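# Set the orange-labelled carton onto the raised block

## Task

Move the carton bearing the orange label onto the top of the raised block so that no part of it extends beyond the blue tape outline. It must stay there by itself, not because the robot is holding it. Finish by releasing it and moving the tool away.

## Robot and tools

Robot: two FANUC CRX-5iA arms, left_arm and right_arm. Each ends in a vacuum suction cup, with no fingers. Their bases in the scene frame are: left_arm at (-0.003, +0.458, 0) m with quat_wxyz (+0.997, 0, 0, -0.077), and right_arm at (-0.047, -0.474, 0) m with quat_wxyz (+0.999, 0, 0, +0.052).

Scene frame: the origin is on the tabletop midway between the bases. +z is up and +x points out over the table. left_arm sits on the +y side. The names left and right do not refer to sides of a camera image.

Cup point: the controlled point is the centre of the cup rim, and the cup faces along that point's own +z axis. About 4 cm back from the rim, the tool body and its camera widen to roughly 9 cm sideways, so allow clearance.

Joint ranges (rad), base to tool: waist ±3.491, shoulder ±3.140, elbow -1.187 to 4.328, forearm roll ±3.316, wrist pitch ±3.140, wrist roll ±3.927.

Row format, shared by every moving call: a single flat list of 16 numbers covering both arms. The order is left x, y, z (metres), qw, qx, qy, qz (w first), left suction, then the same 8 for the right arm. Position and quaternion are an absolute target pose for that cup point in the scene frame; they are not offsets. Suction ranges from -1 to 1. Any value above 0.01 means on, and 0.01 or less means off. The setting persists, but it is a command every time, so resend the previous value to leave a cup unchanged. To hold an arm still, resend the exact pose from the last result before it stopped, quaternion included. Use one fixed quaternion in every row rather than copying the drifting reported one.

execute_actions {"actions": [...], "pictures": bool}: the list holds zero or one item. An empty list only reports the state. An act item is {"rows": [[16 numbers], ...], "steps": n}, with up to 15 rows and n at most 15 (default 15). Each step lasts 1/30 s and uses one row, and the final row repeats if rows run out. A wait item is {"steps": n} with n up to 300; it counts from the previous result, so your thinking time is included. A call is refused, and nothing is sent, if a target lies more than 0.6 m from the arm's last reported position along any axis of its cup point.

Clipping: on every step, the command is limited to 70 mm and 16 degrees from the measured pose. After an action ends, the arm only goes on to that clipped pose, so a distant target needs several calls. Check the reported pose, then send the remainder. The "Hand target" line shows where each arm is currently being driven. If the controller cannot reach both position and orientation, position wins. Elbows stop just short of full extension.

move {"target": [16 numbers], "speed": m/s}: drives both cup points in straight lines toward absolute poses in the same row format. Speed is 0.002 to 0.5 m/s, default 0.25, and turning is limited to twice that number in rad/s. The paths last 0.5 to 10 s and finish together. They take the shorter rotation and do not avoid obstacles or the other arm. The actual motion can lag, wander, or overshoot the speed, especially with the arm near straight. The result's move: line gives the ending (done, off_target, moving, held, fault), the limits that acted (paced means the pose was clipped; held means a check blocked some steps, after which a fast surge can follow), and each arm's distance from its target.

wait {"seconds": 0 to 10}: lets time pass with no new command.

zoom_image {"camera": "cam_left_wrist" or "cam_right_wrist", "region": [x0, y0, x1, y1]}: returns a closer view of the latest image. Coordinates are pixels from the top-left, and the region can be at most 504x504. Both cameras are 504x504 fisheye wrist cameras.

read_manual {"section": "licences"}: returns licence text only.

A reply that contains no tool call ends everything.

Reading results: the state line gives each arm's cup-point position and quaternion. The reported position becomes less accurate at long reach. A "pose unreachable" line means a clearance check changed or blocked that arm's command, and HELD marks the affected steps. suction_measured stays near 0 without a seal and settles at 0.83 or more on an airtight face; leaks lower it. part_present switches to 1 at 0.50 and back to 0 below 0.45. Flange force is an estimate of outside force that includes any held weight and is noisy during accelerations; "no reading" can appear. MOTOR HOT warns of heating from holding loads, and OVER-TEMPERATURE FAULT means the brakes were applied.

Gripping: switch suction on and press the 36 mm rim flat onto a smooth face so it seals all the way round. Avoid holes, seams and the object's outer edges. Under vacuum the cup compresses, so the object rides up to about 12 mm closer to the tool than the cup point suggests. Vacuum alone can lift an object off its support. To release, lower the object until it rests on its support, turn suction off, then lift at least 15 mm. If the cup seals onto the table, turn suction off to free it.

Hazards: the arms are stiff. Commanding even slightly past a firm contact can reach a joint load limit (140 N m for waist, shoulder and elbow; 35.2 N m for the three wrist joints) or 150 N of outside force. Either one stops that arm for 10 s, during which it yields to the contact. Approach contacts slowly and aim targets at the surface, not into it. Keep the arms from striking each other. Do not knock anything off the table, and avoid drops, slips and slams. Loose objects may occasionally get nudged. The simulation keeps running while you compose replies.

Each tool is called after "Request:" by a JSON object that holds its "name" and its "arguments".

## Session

Request:
{"name": "execute_actions", "arguments": {"actions": []}}

Scene clock: 0.00 s of 5000.00 s.
left_arm: end_effector_position=(+0.4928, +0.3797, +0.3122) suction_measured=0.01 part_present=0 end_effector_quat_wxyz=(+0.002, -0.182, +0.983, -0.001) | right_arm: end_effector_position=(+0.4510, -0.4189, +0.3108) suction_measured=0.00 part_present=0 end_effector_quat_wxyz=(+0.000, +0.206, +0.979, +0.002)
Joint positions: left_arm=[ 0.262  0.133  0.195  0.002 -1.629  0.258] | right_arm=[ 0.266  0.131  0.191 -0.003 -1.629 -0.785]
Joint velocities: left_arm=[-0.  0. -0. -0. -0. -0.] | right_arm=[ 0.     0.    -0.001  0.002 -0.001  0.   ]
Flange force (N, the push that the arm receives, along the end effector's own x y z axes): no reading
Hand target (left_arm): +0.493, +0.380, +0.312; +0.002, -0.182, +0.983, -0.001
Hand target (right_arm): +0.451, -0.419, +0.311; +0.000, +0.206, +0.979, +0.002

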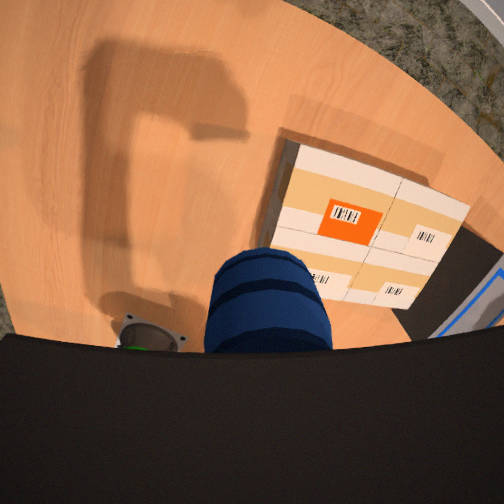

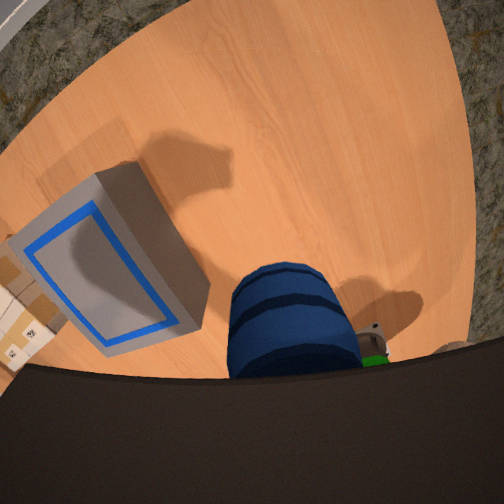

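Request:
{"name": "move", "arguments": {"target": [0.505,0.285,0.17,0,0,1,0,1,0.38,-0.18,0.35,0,0,1,0,0], "speed": 0.35}}

Scene clock: 3.93 s of 5000.00 s.
left_arm: end_effector_position=(+0.5049, +0.2847, +0.1699) suction_measured=0.01 part_present=0 end_effector_quat_wxyz=(-0.000, -0.000, +1.000, -0.000) | right_arm: end_effector_position=(+0.3786, -0.1803, +0.3500) suction_measured=0.00 part_present=0 end_effector_quat_wxyz=(-0.001, -0.000, +1.000, -0.000)
Joint positions: left_arm=[ 0.071  0.256  0.008  0.001 -1.323  0.084] | right_arm=[ 0.754  0.186  0.346 -0.001 -1.731 -0.858]
Joint velocities: left_arm=[-0.     0.001 -0.     0.001  0.001 -0.   ] | right_arm=[ 0.002  0.004  0.005 -0.001 -0.004  0.001]
Flange force (N, the push that the arm receives, along the end effector's own x y z axes): left_arm=[-9.3 -1.9 -2.7] | right_arm=[-2.9 3.0 -3.9]
Hand target (left_arm): +0.505, +0.285, +0.170; -0.000, -0.000, +1.000, -0.000
Hand target (right_arm): +0.379, -0.180, +0.350; -0.001, -0.000, +1.000, -0.000
Off the commanded pose (left_arm): 0.000 m, 0 deg.
Off the commanded pose (right_arm): 0.001 m, 0 deg.
move: done; limits=paced

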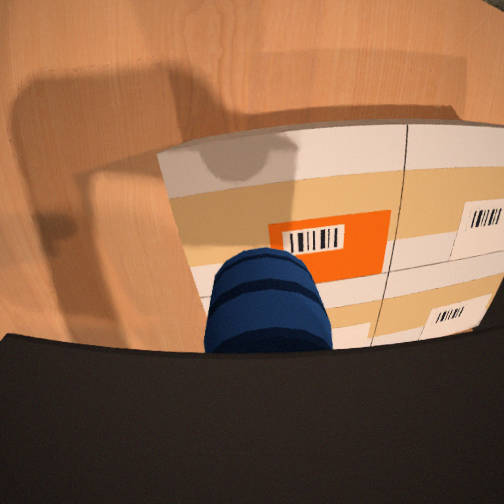

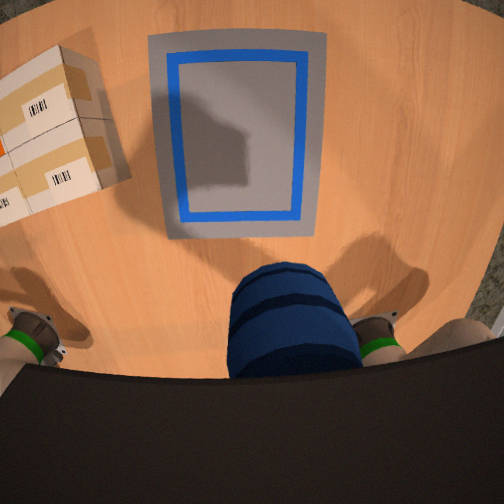

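Request:
{"name": "move", "arguments": {"target": [0.512,0.268,0.105,0,0,1,0,1,0.3,-0.62,0.3,0,0,1,0,0], "speed": 0.3}}

Request:
{"name": "move", "arguments": {"target": [0.512,0.268,0.097,0,0,1,0,1,0.3,-0.62,0.3,0,0,1,0,0], "speed": 0.02}}

Scene clock: 8.43 s of 5000.00 s.
left_arm: end_effector_position=(+0.5120, +0.2680, +0.1049) suction_measured=0.01 part_present=0 end_effector_quat_wxyz=(-0.000, -0.000, +1.000, -0.000) | right_arm: end_effector_position=(+0.3025, -0.6205, +0.3000) suction_measured=0.00 part_present=0 end_effector_quat_wxyz=(+0.002, +0.000, +1.000, -0.000)
Joint positions: left_arm=[ 0.041  0.335 -0.05   0.    -1.186  0.115] | right_arm=[-0.151 -0.185 -0.143  0.001 -1.609  0.046]
Joint velocities: left_arm=[ 0.     0.001  0.    -0.     0.    -0.002] | right_arm=[-0.004  0.004  0.005 -0.002 -0.002  0.007]
Flange force (N, the push that the arm receives, along the end effector's own x y z axes): left_arm=[-9.6 0.0 -0.3] | right_arm=[-6.2 -1.7 -7.0]
Hand target (left_arm): +0.512, +0.268, +0.105; -0.000, -0.000, +1.000, -0.000
Hand target (right_arm): +0.303, -0.621, +0.300; +0.002, +0.000, +1.000, -0.000
Off the commanded pose (left_arm): 0.000 m, 0 deg.
Off the commanded pose (right_arm): 0.003 m, 0 deg.
move: done

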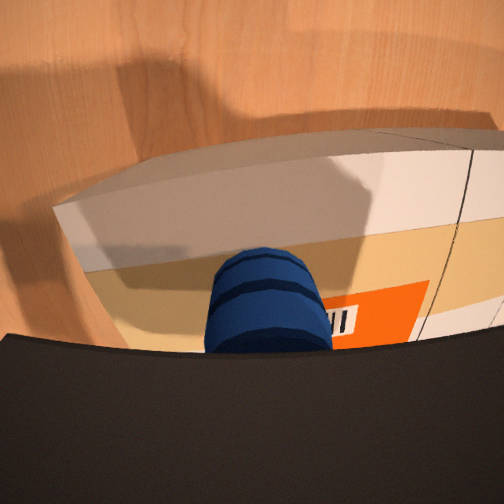

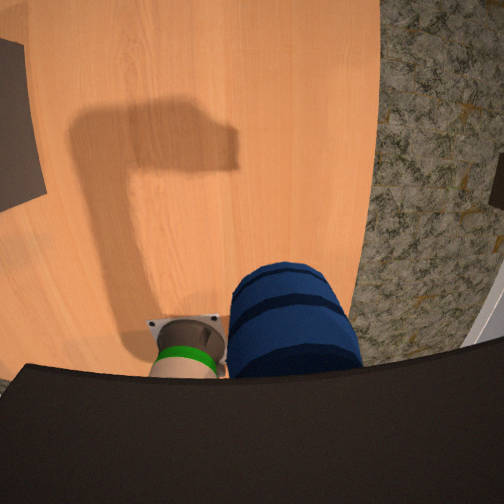

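Scene clock: 9.17 s of 5000.00 s.
left_arm: end_effector_position=(+0.5120, +0.2680, +0.0971) suction_measured=0.95 part_present=1 end_effector_quat_wxyz=(+0.000, +0.000, +1.000, +0.000) | right_arm: end_effector_position=(+0.3000, -0.6200, +0.3000) suction_measured=0.00 part_present=0 end_effector_quat_wxyz=(+0.000, -0.000, +1.000, -0.000)
Joint positions: left_arm=[ 0.041  0.342 -0.06  -0.    -1.169  0.114] | right_arm=[-0.15  -0.188 -0.146  0.    -1.613  0.046]
Joint velocities: left_arm=[ 0.     0.003 -0.001  0.001  0.003  0.   ] | right_arm=[0.001 0.    0.001 0.002 0.    0.001]
Flange force (N, the push that the arm receives, along the end effector's own x y z axes): left_arm=[-10.9 -1.2 8.8] | right_arm=[-3.4 0.7 -2.9]
Hand target (left_arm): +0.512, +0.268, +0.097; +0.000, -0.000, +1.000, +0.000
Hand target (right_arm): +0.300, -0.620, +0.300; -0.000, -0.000, +1.000, +0.000
Off the commanded pose (left_arm): 0.000 m, 0 deg.
Off the commanded pose (right_arm): 0.000 m, 0 deg.
move: done

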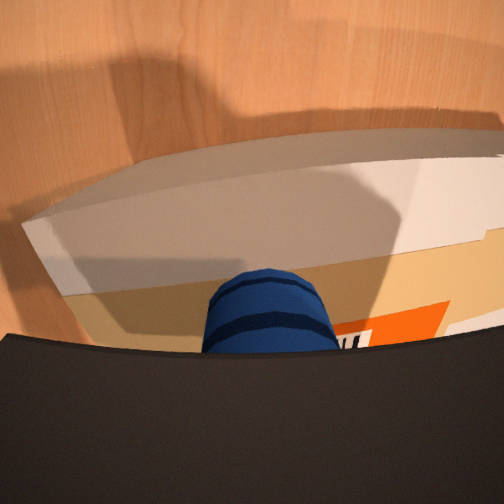

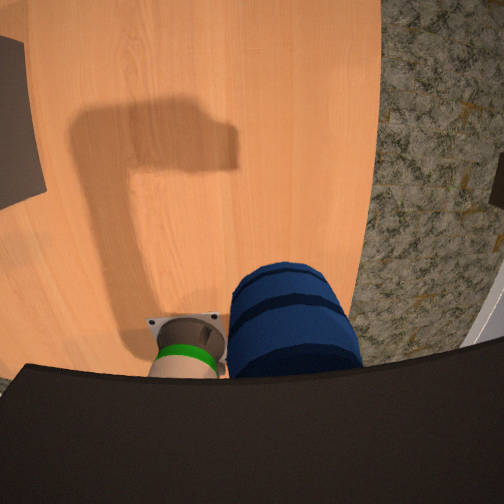

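Carton axis ≈100°; rotate −98°.

Request:
{"name": "move", "arguments": {"target": [0.512,0.268,0.25,0,0,1,0,1,0.3,-0.62,0.3,0,0,1,0,0], "speed": 0.2}}

Request:
{"name": "move", "arguments": {"target": [0.435,-0.15,0.25,0,0.755,0.656,0,1,0.3,-0.62,0.3,0,0,1,0,0], "speed": 0.35}}

Scene clock: 12.57 s of 5000.00 s.
left_arm: end_effector_position=(+0.5118, +0.2680, +0.2501) suction_measured=0.96 part_present=1 end_effector_quat_wxyz=(+0.000, +0.000, +1.000, -0.000) | right_arm: end_effector_position=(+0.3000, -0.6200, +0.3000) suction_measured=0.00 part_present=0 end_effector_quat_wxyz=(+0.000, -0.000, +1.000, +0.000)
Joint positions: left_arm=[ 0.041  0.256  0.196  0.    -1.511  0.113] | right_arm=[-0.15  -0.188 -0.146 -0.    -1.613  0.046]
Joint velocities: left_arm=[-0.002  0.004  0.005 -0.002 -0.005  0.001] | right_arm=[-0.001 -0.    -0.001  0.001 -0.    -0.001]
Flange force (N, the push that the arm receives, along the end effector's own x y z axes): left_arm=[-14.1 -0.2 2.5] | right_arm=[-1.7 -3.7 -1.0]
Hand target (left_arm): +0.512, +0.268, +0.250; -0.000, +0.000, +1.000, -0.000
Hand target (right_arm): +0.300, -0.620, +0.300; -0.000, -0.000, +1.000, +0.000
Off the commanded pose (left_arm): 0.000 m, 0 deg.
Off the commanded pose (right_arm): 0.000 m, 0 deg.
move: done

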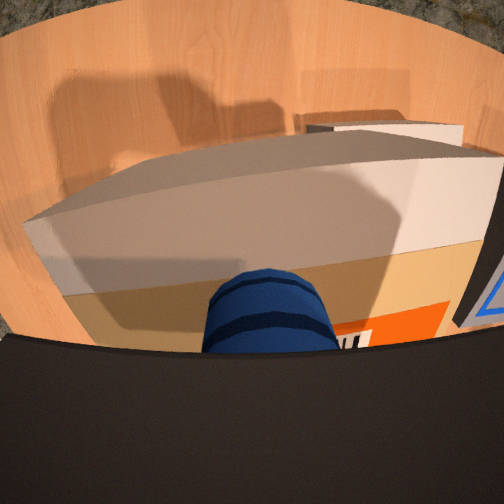

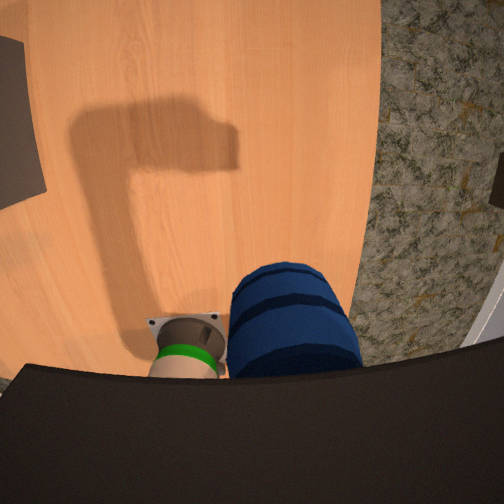

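Scene clock: 15.63 s of 5000.00 s.
left_arm: end_effector_position=(+0.4331, -0.1503, +0.2495) suction_measured=0.96 part_present=1 end_effector_quat_wxyz=(+0.001, +0.755, +0.656, -0.002) | right_arm: end_effector_position=(+0.3000, -0.6200, +0.3000) suction_measured=0.00 part_present=0 end_effector_quat_wxyz=(+0.000, -0.000, +1.000, +0.000)
Joint positions: left_arm=[-0.618  0.908  1.185  0.003 -1.847 -0.938] | right_arm=[-0.15  -0.188 -0.146 -0.    -1.613  0.046]
Joint velocities: left_arm=[-0.002  0.044  0.085 -0.005 -0.054 -0.   ] | right_arm=[-0.001 -0.     0.     0.001 -0.002  0.001]
Flange force (N, the push that the arm receives, along the end effector's own x y z axes): left_arm=no reading | right_arm=[-6.1 -3.1 -4.8]
Hand target (left_arm): +0.433, -0.150, +0.250; -0.000, +0.755, +0.656, -0.001
Hand target (right_arm): +0.300, -0.620, +0.300; -0.000, -0.000, +1.000, +0.000
Off the commanded pose (left_arm): 0.002 m, 0 deg.
Off the commanded pose (right_arm): 0.000 m, 0 deg.
move: done

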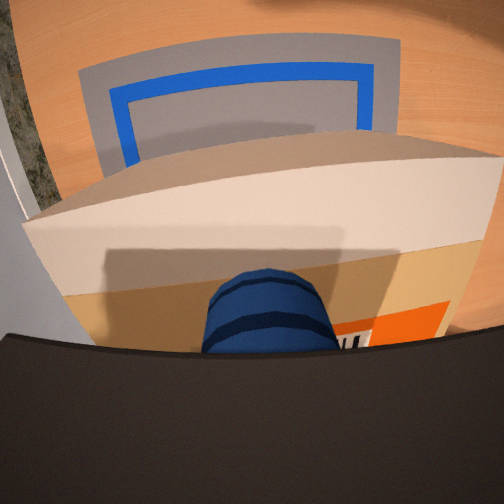

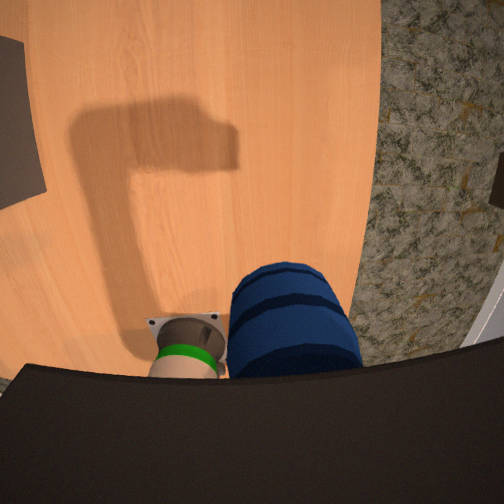

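Request:
{"name": "move", "arguments": {"target": [0.437,-0.172,0.232,0,0.755,0.656,0,1,0.3,-0.62,0.3,0,0,1,0,0], "speed": 0.04}}

Scene clock: 18.50 s of 5000.00 s.
left_arm: end_effector_position=(+0.4368, -0.1718, +0.2320) suction_measured=0.96 part_present=1 end_effector_quat_wxyz=(+0.000, +0.755, +0.656, -0.000) | right_arm: end_effector_position=(+0.3000, -0.6200, +0.3000) suction_measured=0.00 part_present=0 end_effector_quat_wxyz=(-0.000, +0.000, +1.000, -0.000)
Joint positions: left_arm=[-0.636  1.024  1.355  0.    -1.901 -0.92 ] | right_arm=[-0.15  -0.188 -0.146  0.    -1.613  0.046]
Joint velocities: left_arm=[-0.001  0.027  0.052 -0.001 -0.027  0.   ] | right_arm=[ 0.    -0.001  0.001 -0.001 -0.001  0.001]
Flange force (N, the push that the arm receives, along the end effector's own x y z axes): left_arm=no reading | right_arm=[-3.5 -0.1 -3.5]
Hand target (left_arm): +0.437, -0.172, +0.232; +0.000, +0.755, +0.656, -0.000
Hand target (right_arm): +0.300, -0.620, +0.300; -0.000, -0.000, +1.000, -0.000
Off the commanded pose (left_arm): 0.000 m, 0 deg.
Off the commanded pose (right_arm): 0.000 m, 0 deg.
move: done

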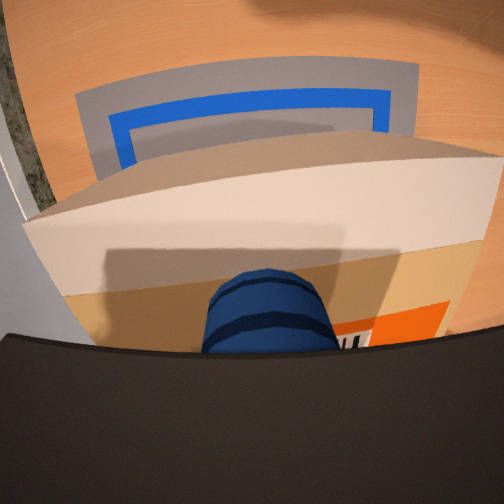

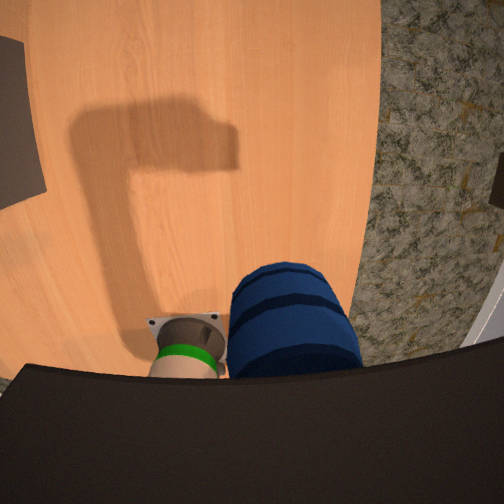

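Request:
{"name": "move", "arguments": {"target": [0.437,-0.175,0.218,0,0.755,0.656,0,1,0.3,-0.62,0.3,0,0,1,0,0], "speed": 0.02}}

Scene clock: 20.73 s of 5000.00 s.
left_arm: end_effector_position=(+0.4370, -0.1750, +0.2181) suction_measured=0.96 part_present=1 end_effector_quat_wxyz=(-0.000, +0.755, +0.656, +0.000) | right_arm: end_effector_position=(+0.3000, -0.6200, +0.3000) suction_measured=0.00 part_present=0 end_effector_quat_wxyz=(-0.000, +0.000, +1.000, -0.000)
Joint positions: left_arm=[-0.639  1.011  1.297 -0.    -1.857 -0.917] | right_arm=[-0.15  -0.188 -0.146  0.    -1.613  0.046]
Joint velocities: left_arm=[ 0.    -0.005 -0.013  0.     0.009  0.001] | right_arm=[ 0.002  0.001 -0.    -0.     0.    -0.001]
Flange force (N, the push that the arm receives, along the end effector's own x y z axes): left_arm=no reading | right_arm=[-4.0 1.2 -3.9]
Hand target (left_arm): +0.437, -0.175, +0.218; -0.000, +0.755, +0.656, -0.000
Hand target (right_arm): +0.300, -0.620, +0.300; -0.000, +0.000, +1.000, +0.000
Off the commanded pose (left_arm): 0.000 m, 0 deg.
Off the commanded pose (right_arm): 0.000 m, 0 deg.
move: done

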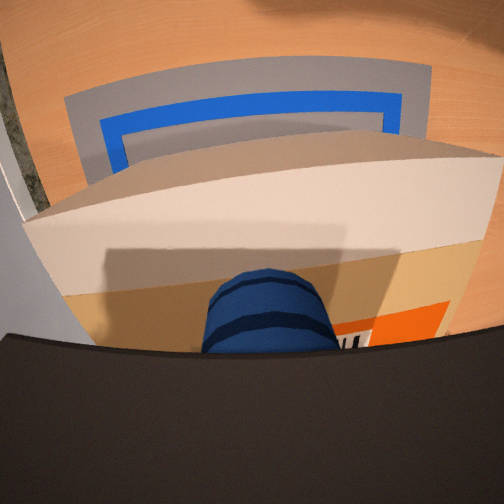

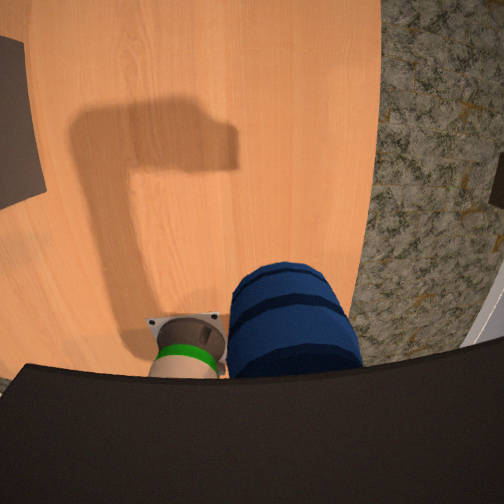

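Probably the same block height (contact ≈0.209).

Request:
{"name": "move", "arguments": {"target": [0.437,-0.175,0.212,0,0.755,0.656,0,1,0.3,-0.62,0.3,0,0,1,0,0], "speed": 0.015}}

Request:
{"name": "execute_actions", "arguments": {"actions": [{"rows":[[0.437,-0.175,0.212,0,0.755,0.656,0,0,0.3,-0.62,0.3,0,0,1,0,0]],"steps":8}]}}

Request:
{"name": "move", "arguments": {"target": [0.43,-0.1,0.32,0,0.755,0.656,0,0,0.3,-0.62,0.3,0,0,1,0,0], "speed": 0.15}}

Scene clock: 23.73 s of 5000.00 s.
left_arm: end_effector_position=(+0.4370, -0.1751, +0.2121) suction_measured=0.96 part_present=1 end_effector_quat_wxyz=(-0.000, +0.755, +0.656, -0.000) | right_arm: end_effector_position=(+0.3000, -0.6200, +0.3000) suction_measured=0.00 part_present=0 end_effector_quat_wxyz=(-0.000, +0.000, +1.000, -0.000)
Joint positions: left_arm=[-0.639  0.997  1.257  0.    -1.831 -0.917] | right_arm=[-0.15  -0.188 -0.146  0.    -1.613  0.046]
Joint velocities: left_arm=[-0.001 -0.006 -0.014 -0.     0.01   0.   ] | right_arm=[ 0.    -0.     0.001 -0.001  0.001  0.   ]
Flange force (N, the push that the arm receives, along the end effector's own x y z axes): left_arm=no reading | right_arm=[-3.4 -1.0 -3.9]
Hand target (left_arm): +0.437, -0.175, +0.212; -0.000, +0.755, +0.656, -0.000
Hand target (right_arm): +0.300, -0.620, +0.300; -0.000, +0.000, +1.000, -0.000
Off the commanded pose (left_arm): 0.000 m, 0 deg.
Off the commanded pose (right_arm): 0.000 m, 0 deg.
move: done

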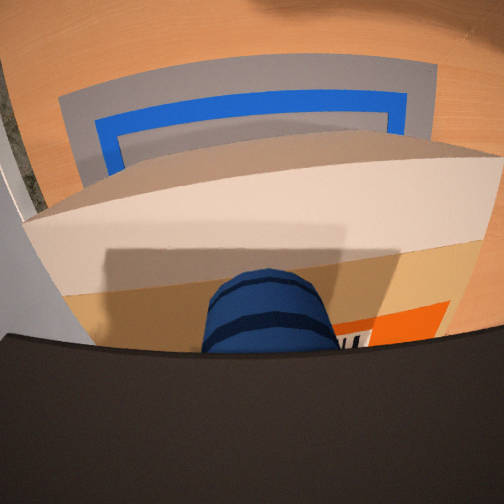

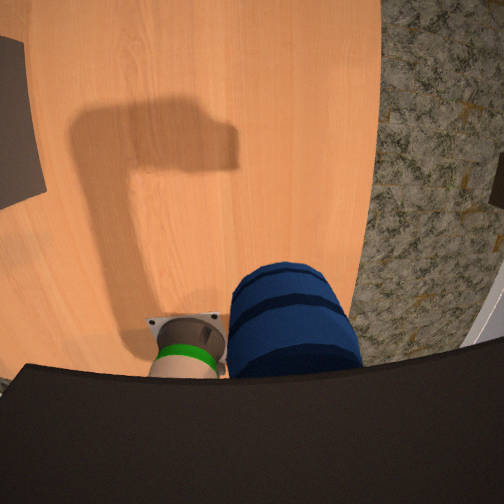

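Scene clock: 24.00 s of 5000.00 s.
left_arm: end_effector_position=(+0.4370, -0.1750, +0.2123) suction_measured=0.01 part_present=0 end_effector_quat_wxyz=(+0.000, +0.755, +0.656, -0.000) | right_arm: end_effector_position=(+0.3000, -0.6200, +0.3000) suction_measured=0.00 part_present=0 end_effector_quat_wxyz=(-0.000, +0.000, +1.000, -0.000)
Joint positions: left_arm=[-0.639  0.996  1.256  0.    -1.83  -0.917] | right_arm=[-0.15  -0.188 -0.146  0.    -1.613  0.046]
Joint velocities: left_arm=[ 0.    -0.002 -0.002 -0.     0.001 -0.001] | right_arm=[-0.001 -0.    -0.     0.001  0.001  0.001]
Flange force (N, the push that the arm receives, along the end effector's own x y z axes): left_arm=no reading | right_arm=[-4.5 -2.6 -2.5]
Hand target (left_arm): +0.437, -0.175, +0.212; -0.000, +0.755, +0.656, +0.000
Hand target (right_arm): +0.300, -0.620, +0.300; +0.000, +0.000, +1.000, -0.000
Off the commanded pose (left_arm): 0.000 m, 0 deg.
Off the commanded pose (right_arm): 0.000 m, 0 deg.
Steps of this call (steps 1 to 8: all 8 steps of this action). Readings (end_effector_position | what the end effector reports):
1: left_arm (+0.4370, -0.1751, +0.2121) | right_arm (+0.3000, -0.6200, +0.3000) | left_arm suction_measured=0.33 part_present=0 | right_arm suction_measured=0.00 part_present=0
2: left_arm (+0.4370, -0.1751, +0.2123) | right_arm (+0.3000, -0.6200, +0.3000) | left_arm suction_measured=0.01 part_present=0 | right_arm suction_measured=0.00 part_present=0
4: left_arm (+0.4370, -0.1751, +0.2126) | right_arm (+0.3000, -0.6200, +0.3000) | left_arm suction_measured=0.01 part_present=0 | right_arm suction_measured=0.00 part_present=0
8: the state above

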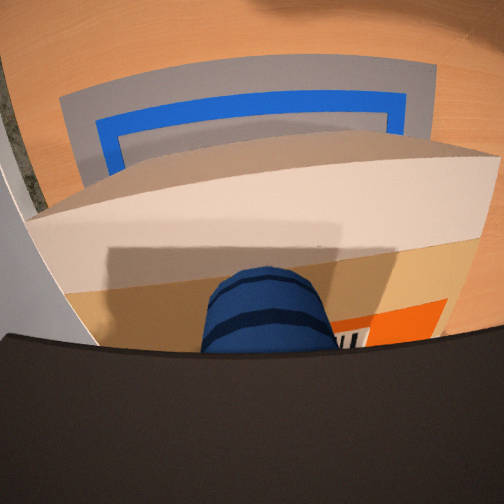

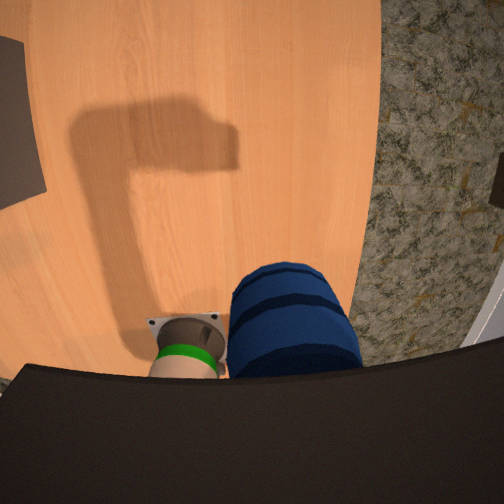

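Scene clock: 25.60 s of 5000.00 s.
left_arm: end_effector_position=(+0.4303, -0.1000, +0.3200) suction_measured=0.01 part_present=0 end_effector_quat_wxyz=(+0.000, +0.755, +0.656, +0.000) | right_arm: end_effector_position=(+0.3000, -0.6200, +0.3000) suction_measured=0.00 part_present=0 end_effector_quat_wxyz=(-0.000, +0.000, +1.000, -0.000)
Joint positions: left_arm=[-0.571  0.796  1.162 -0.    -1.937 -0.986] | right_arm=[-0.15  -0.188 -0.146  0.    -1.613  0.046]
Joint velocities: left_arm=[ 0.001 -0.003 -0.     0.001 -0.001 -0.001] | right_arm=[ 0.001 -0.    -0.001  0.002  0.    -0.001]
Flange force (N, the push that the arm receives, along the end effector's own x y z axes): left_arm=no reading | right_arm=[-2.8 -0.7 -2.1]
Hand target (left_arm): +0.430, -0.100, +0.320; +0.000, +0.755, +0.656, +0.000
Hand target (right_arm): +0.300, -0.620, +0.300; -0.000, +0.000, +1.000, -0.000
Off the commanded pose (left_arm): 0.000 m, 0 deg.
Off the commanded pose (right_arm): 0.000 m, 0 deg.
move: done

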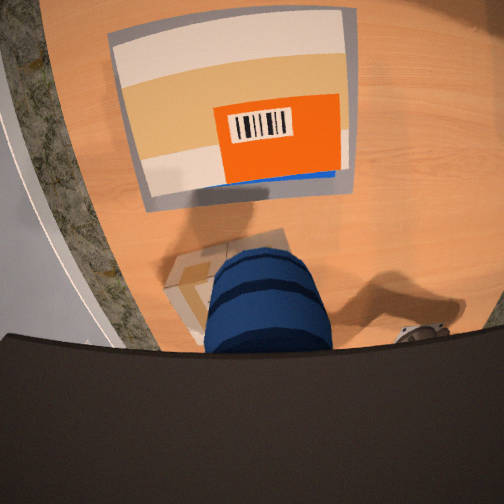

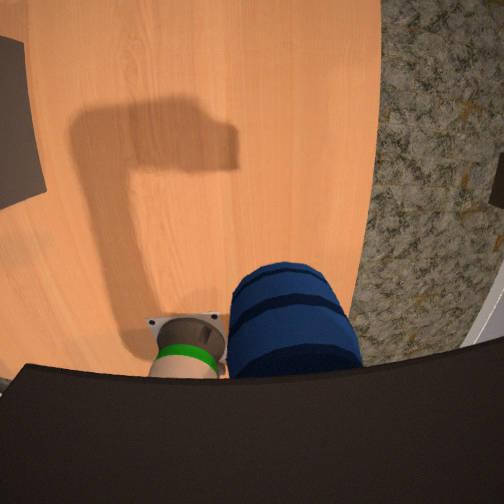

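Request:
{"name": "finished_scene", "arguments": {"scene": 2}}

The scene is finished: the task was done.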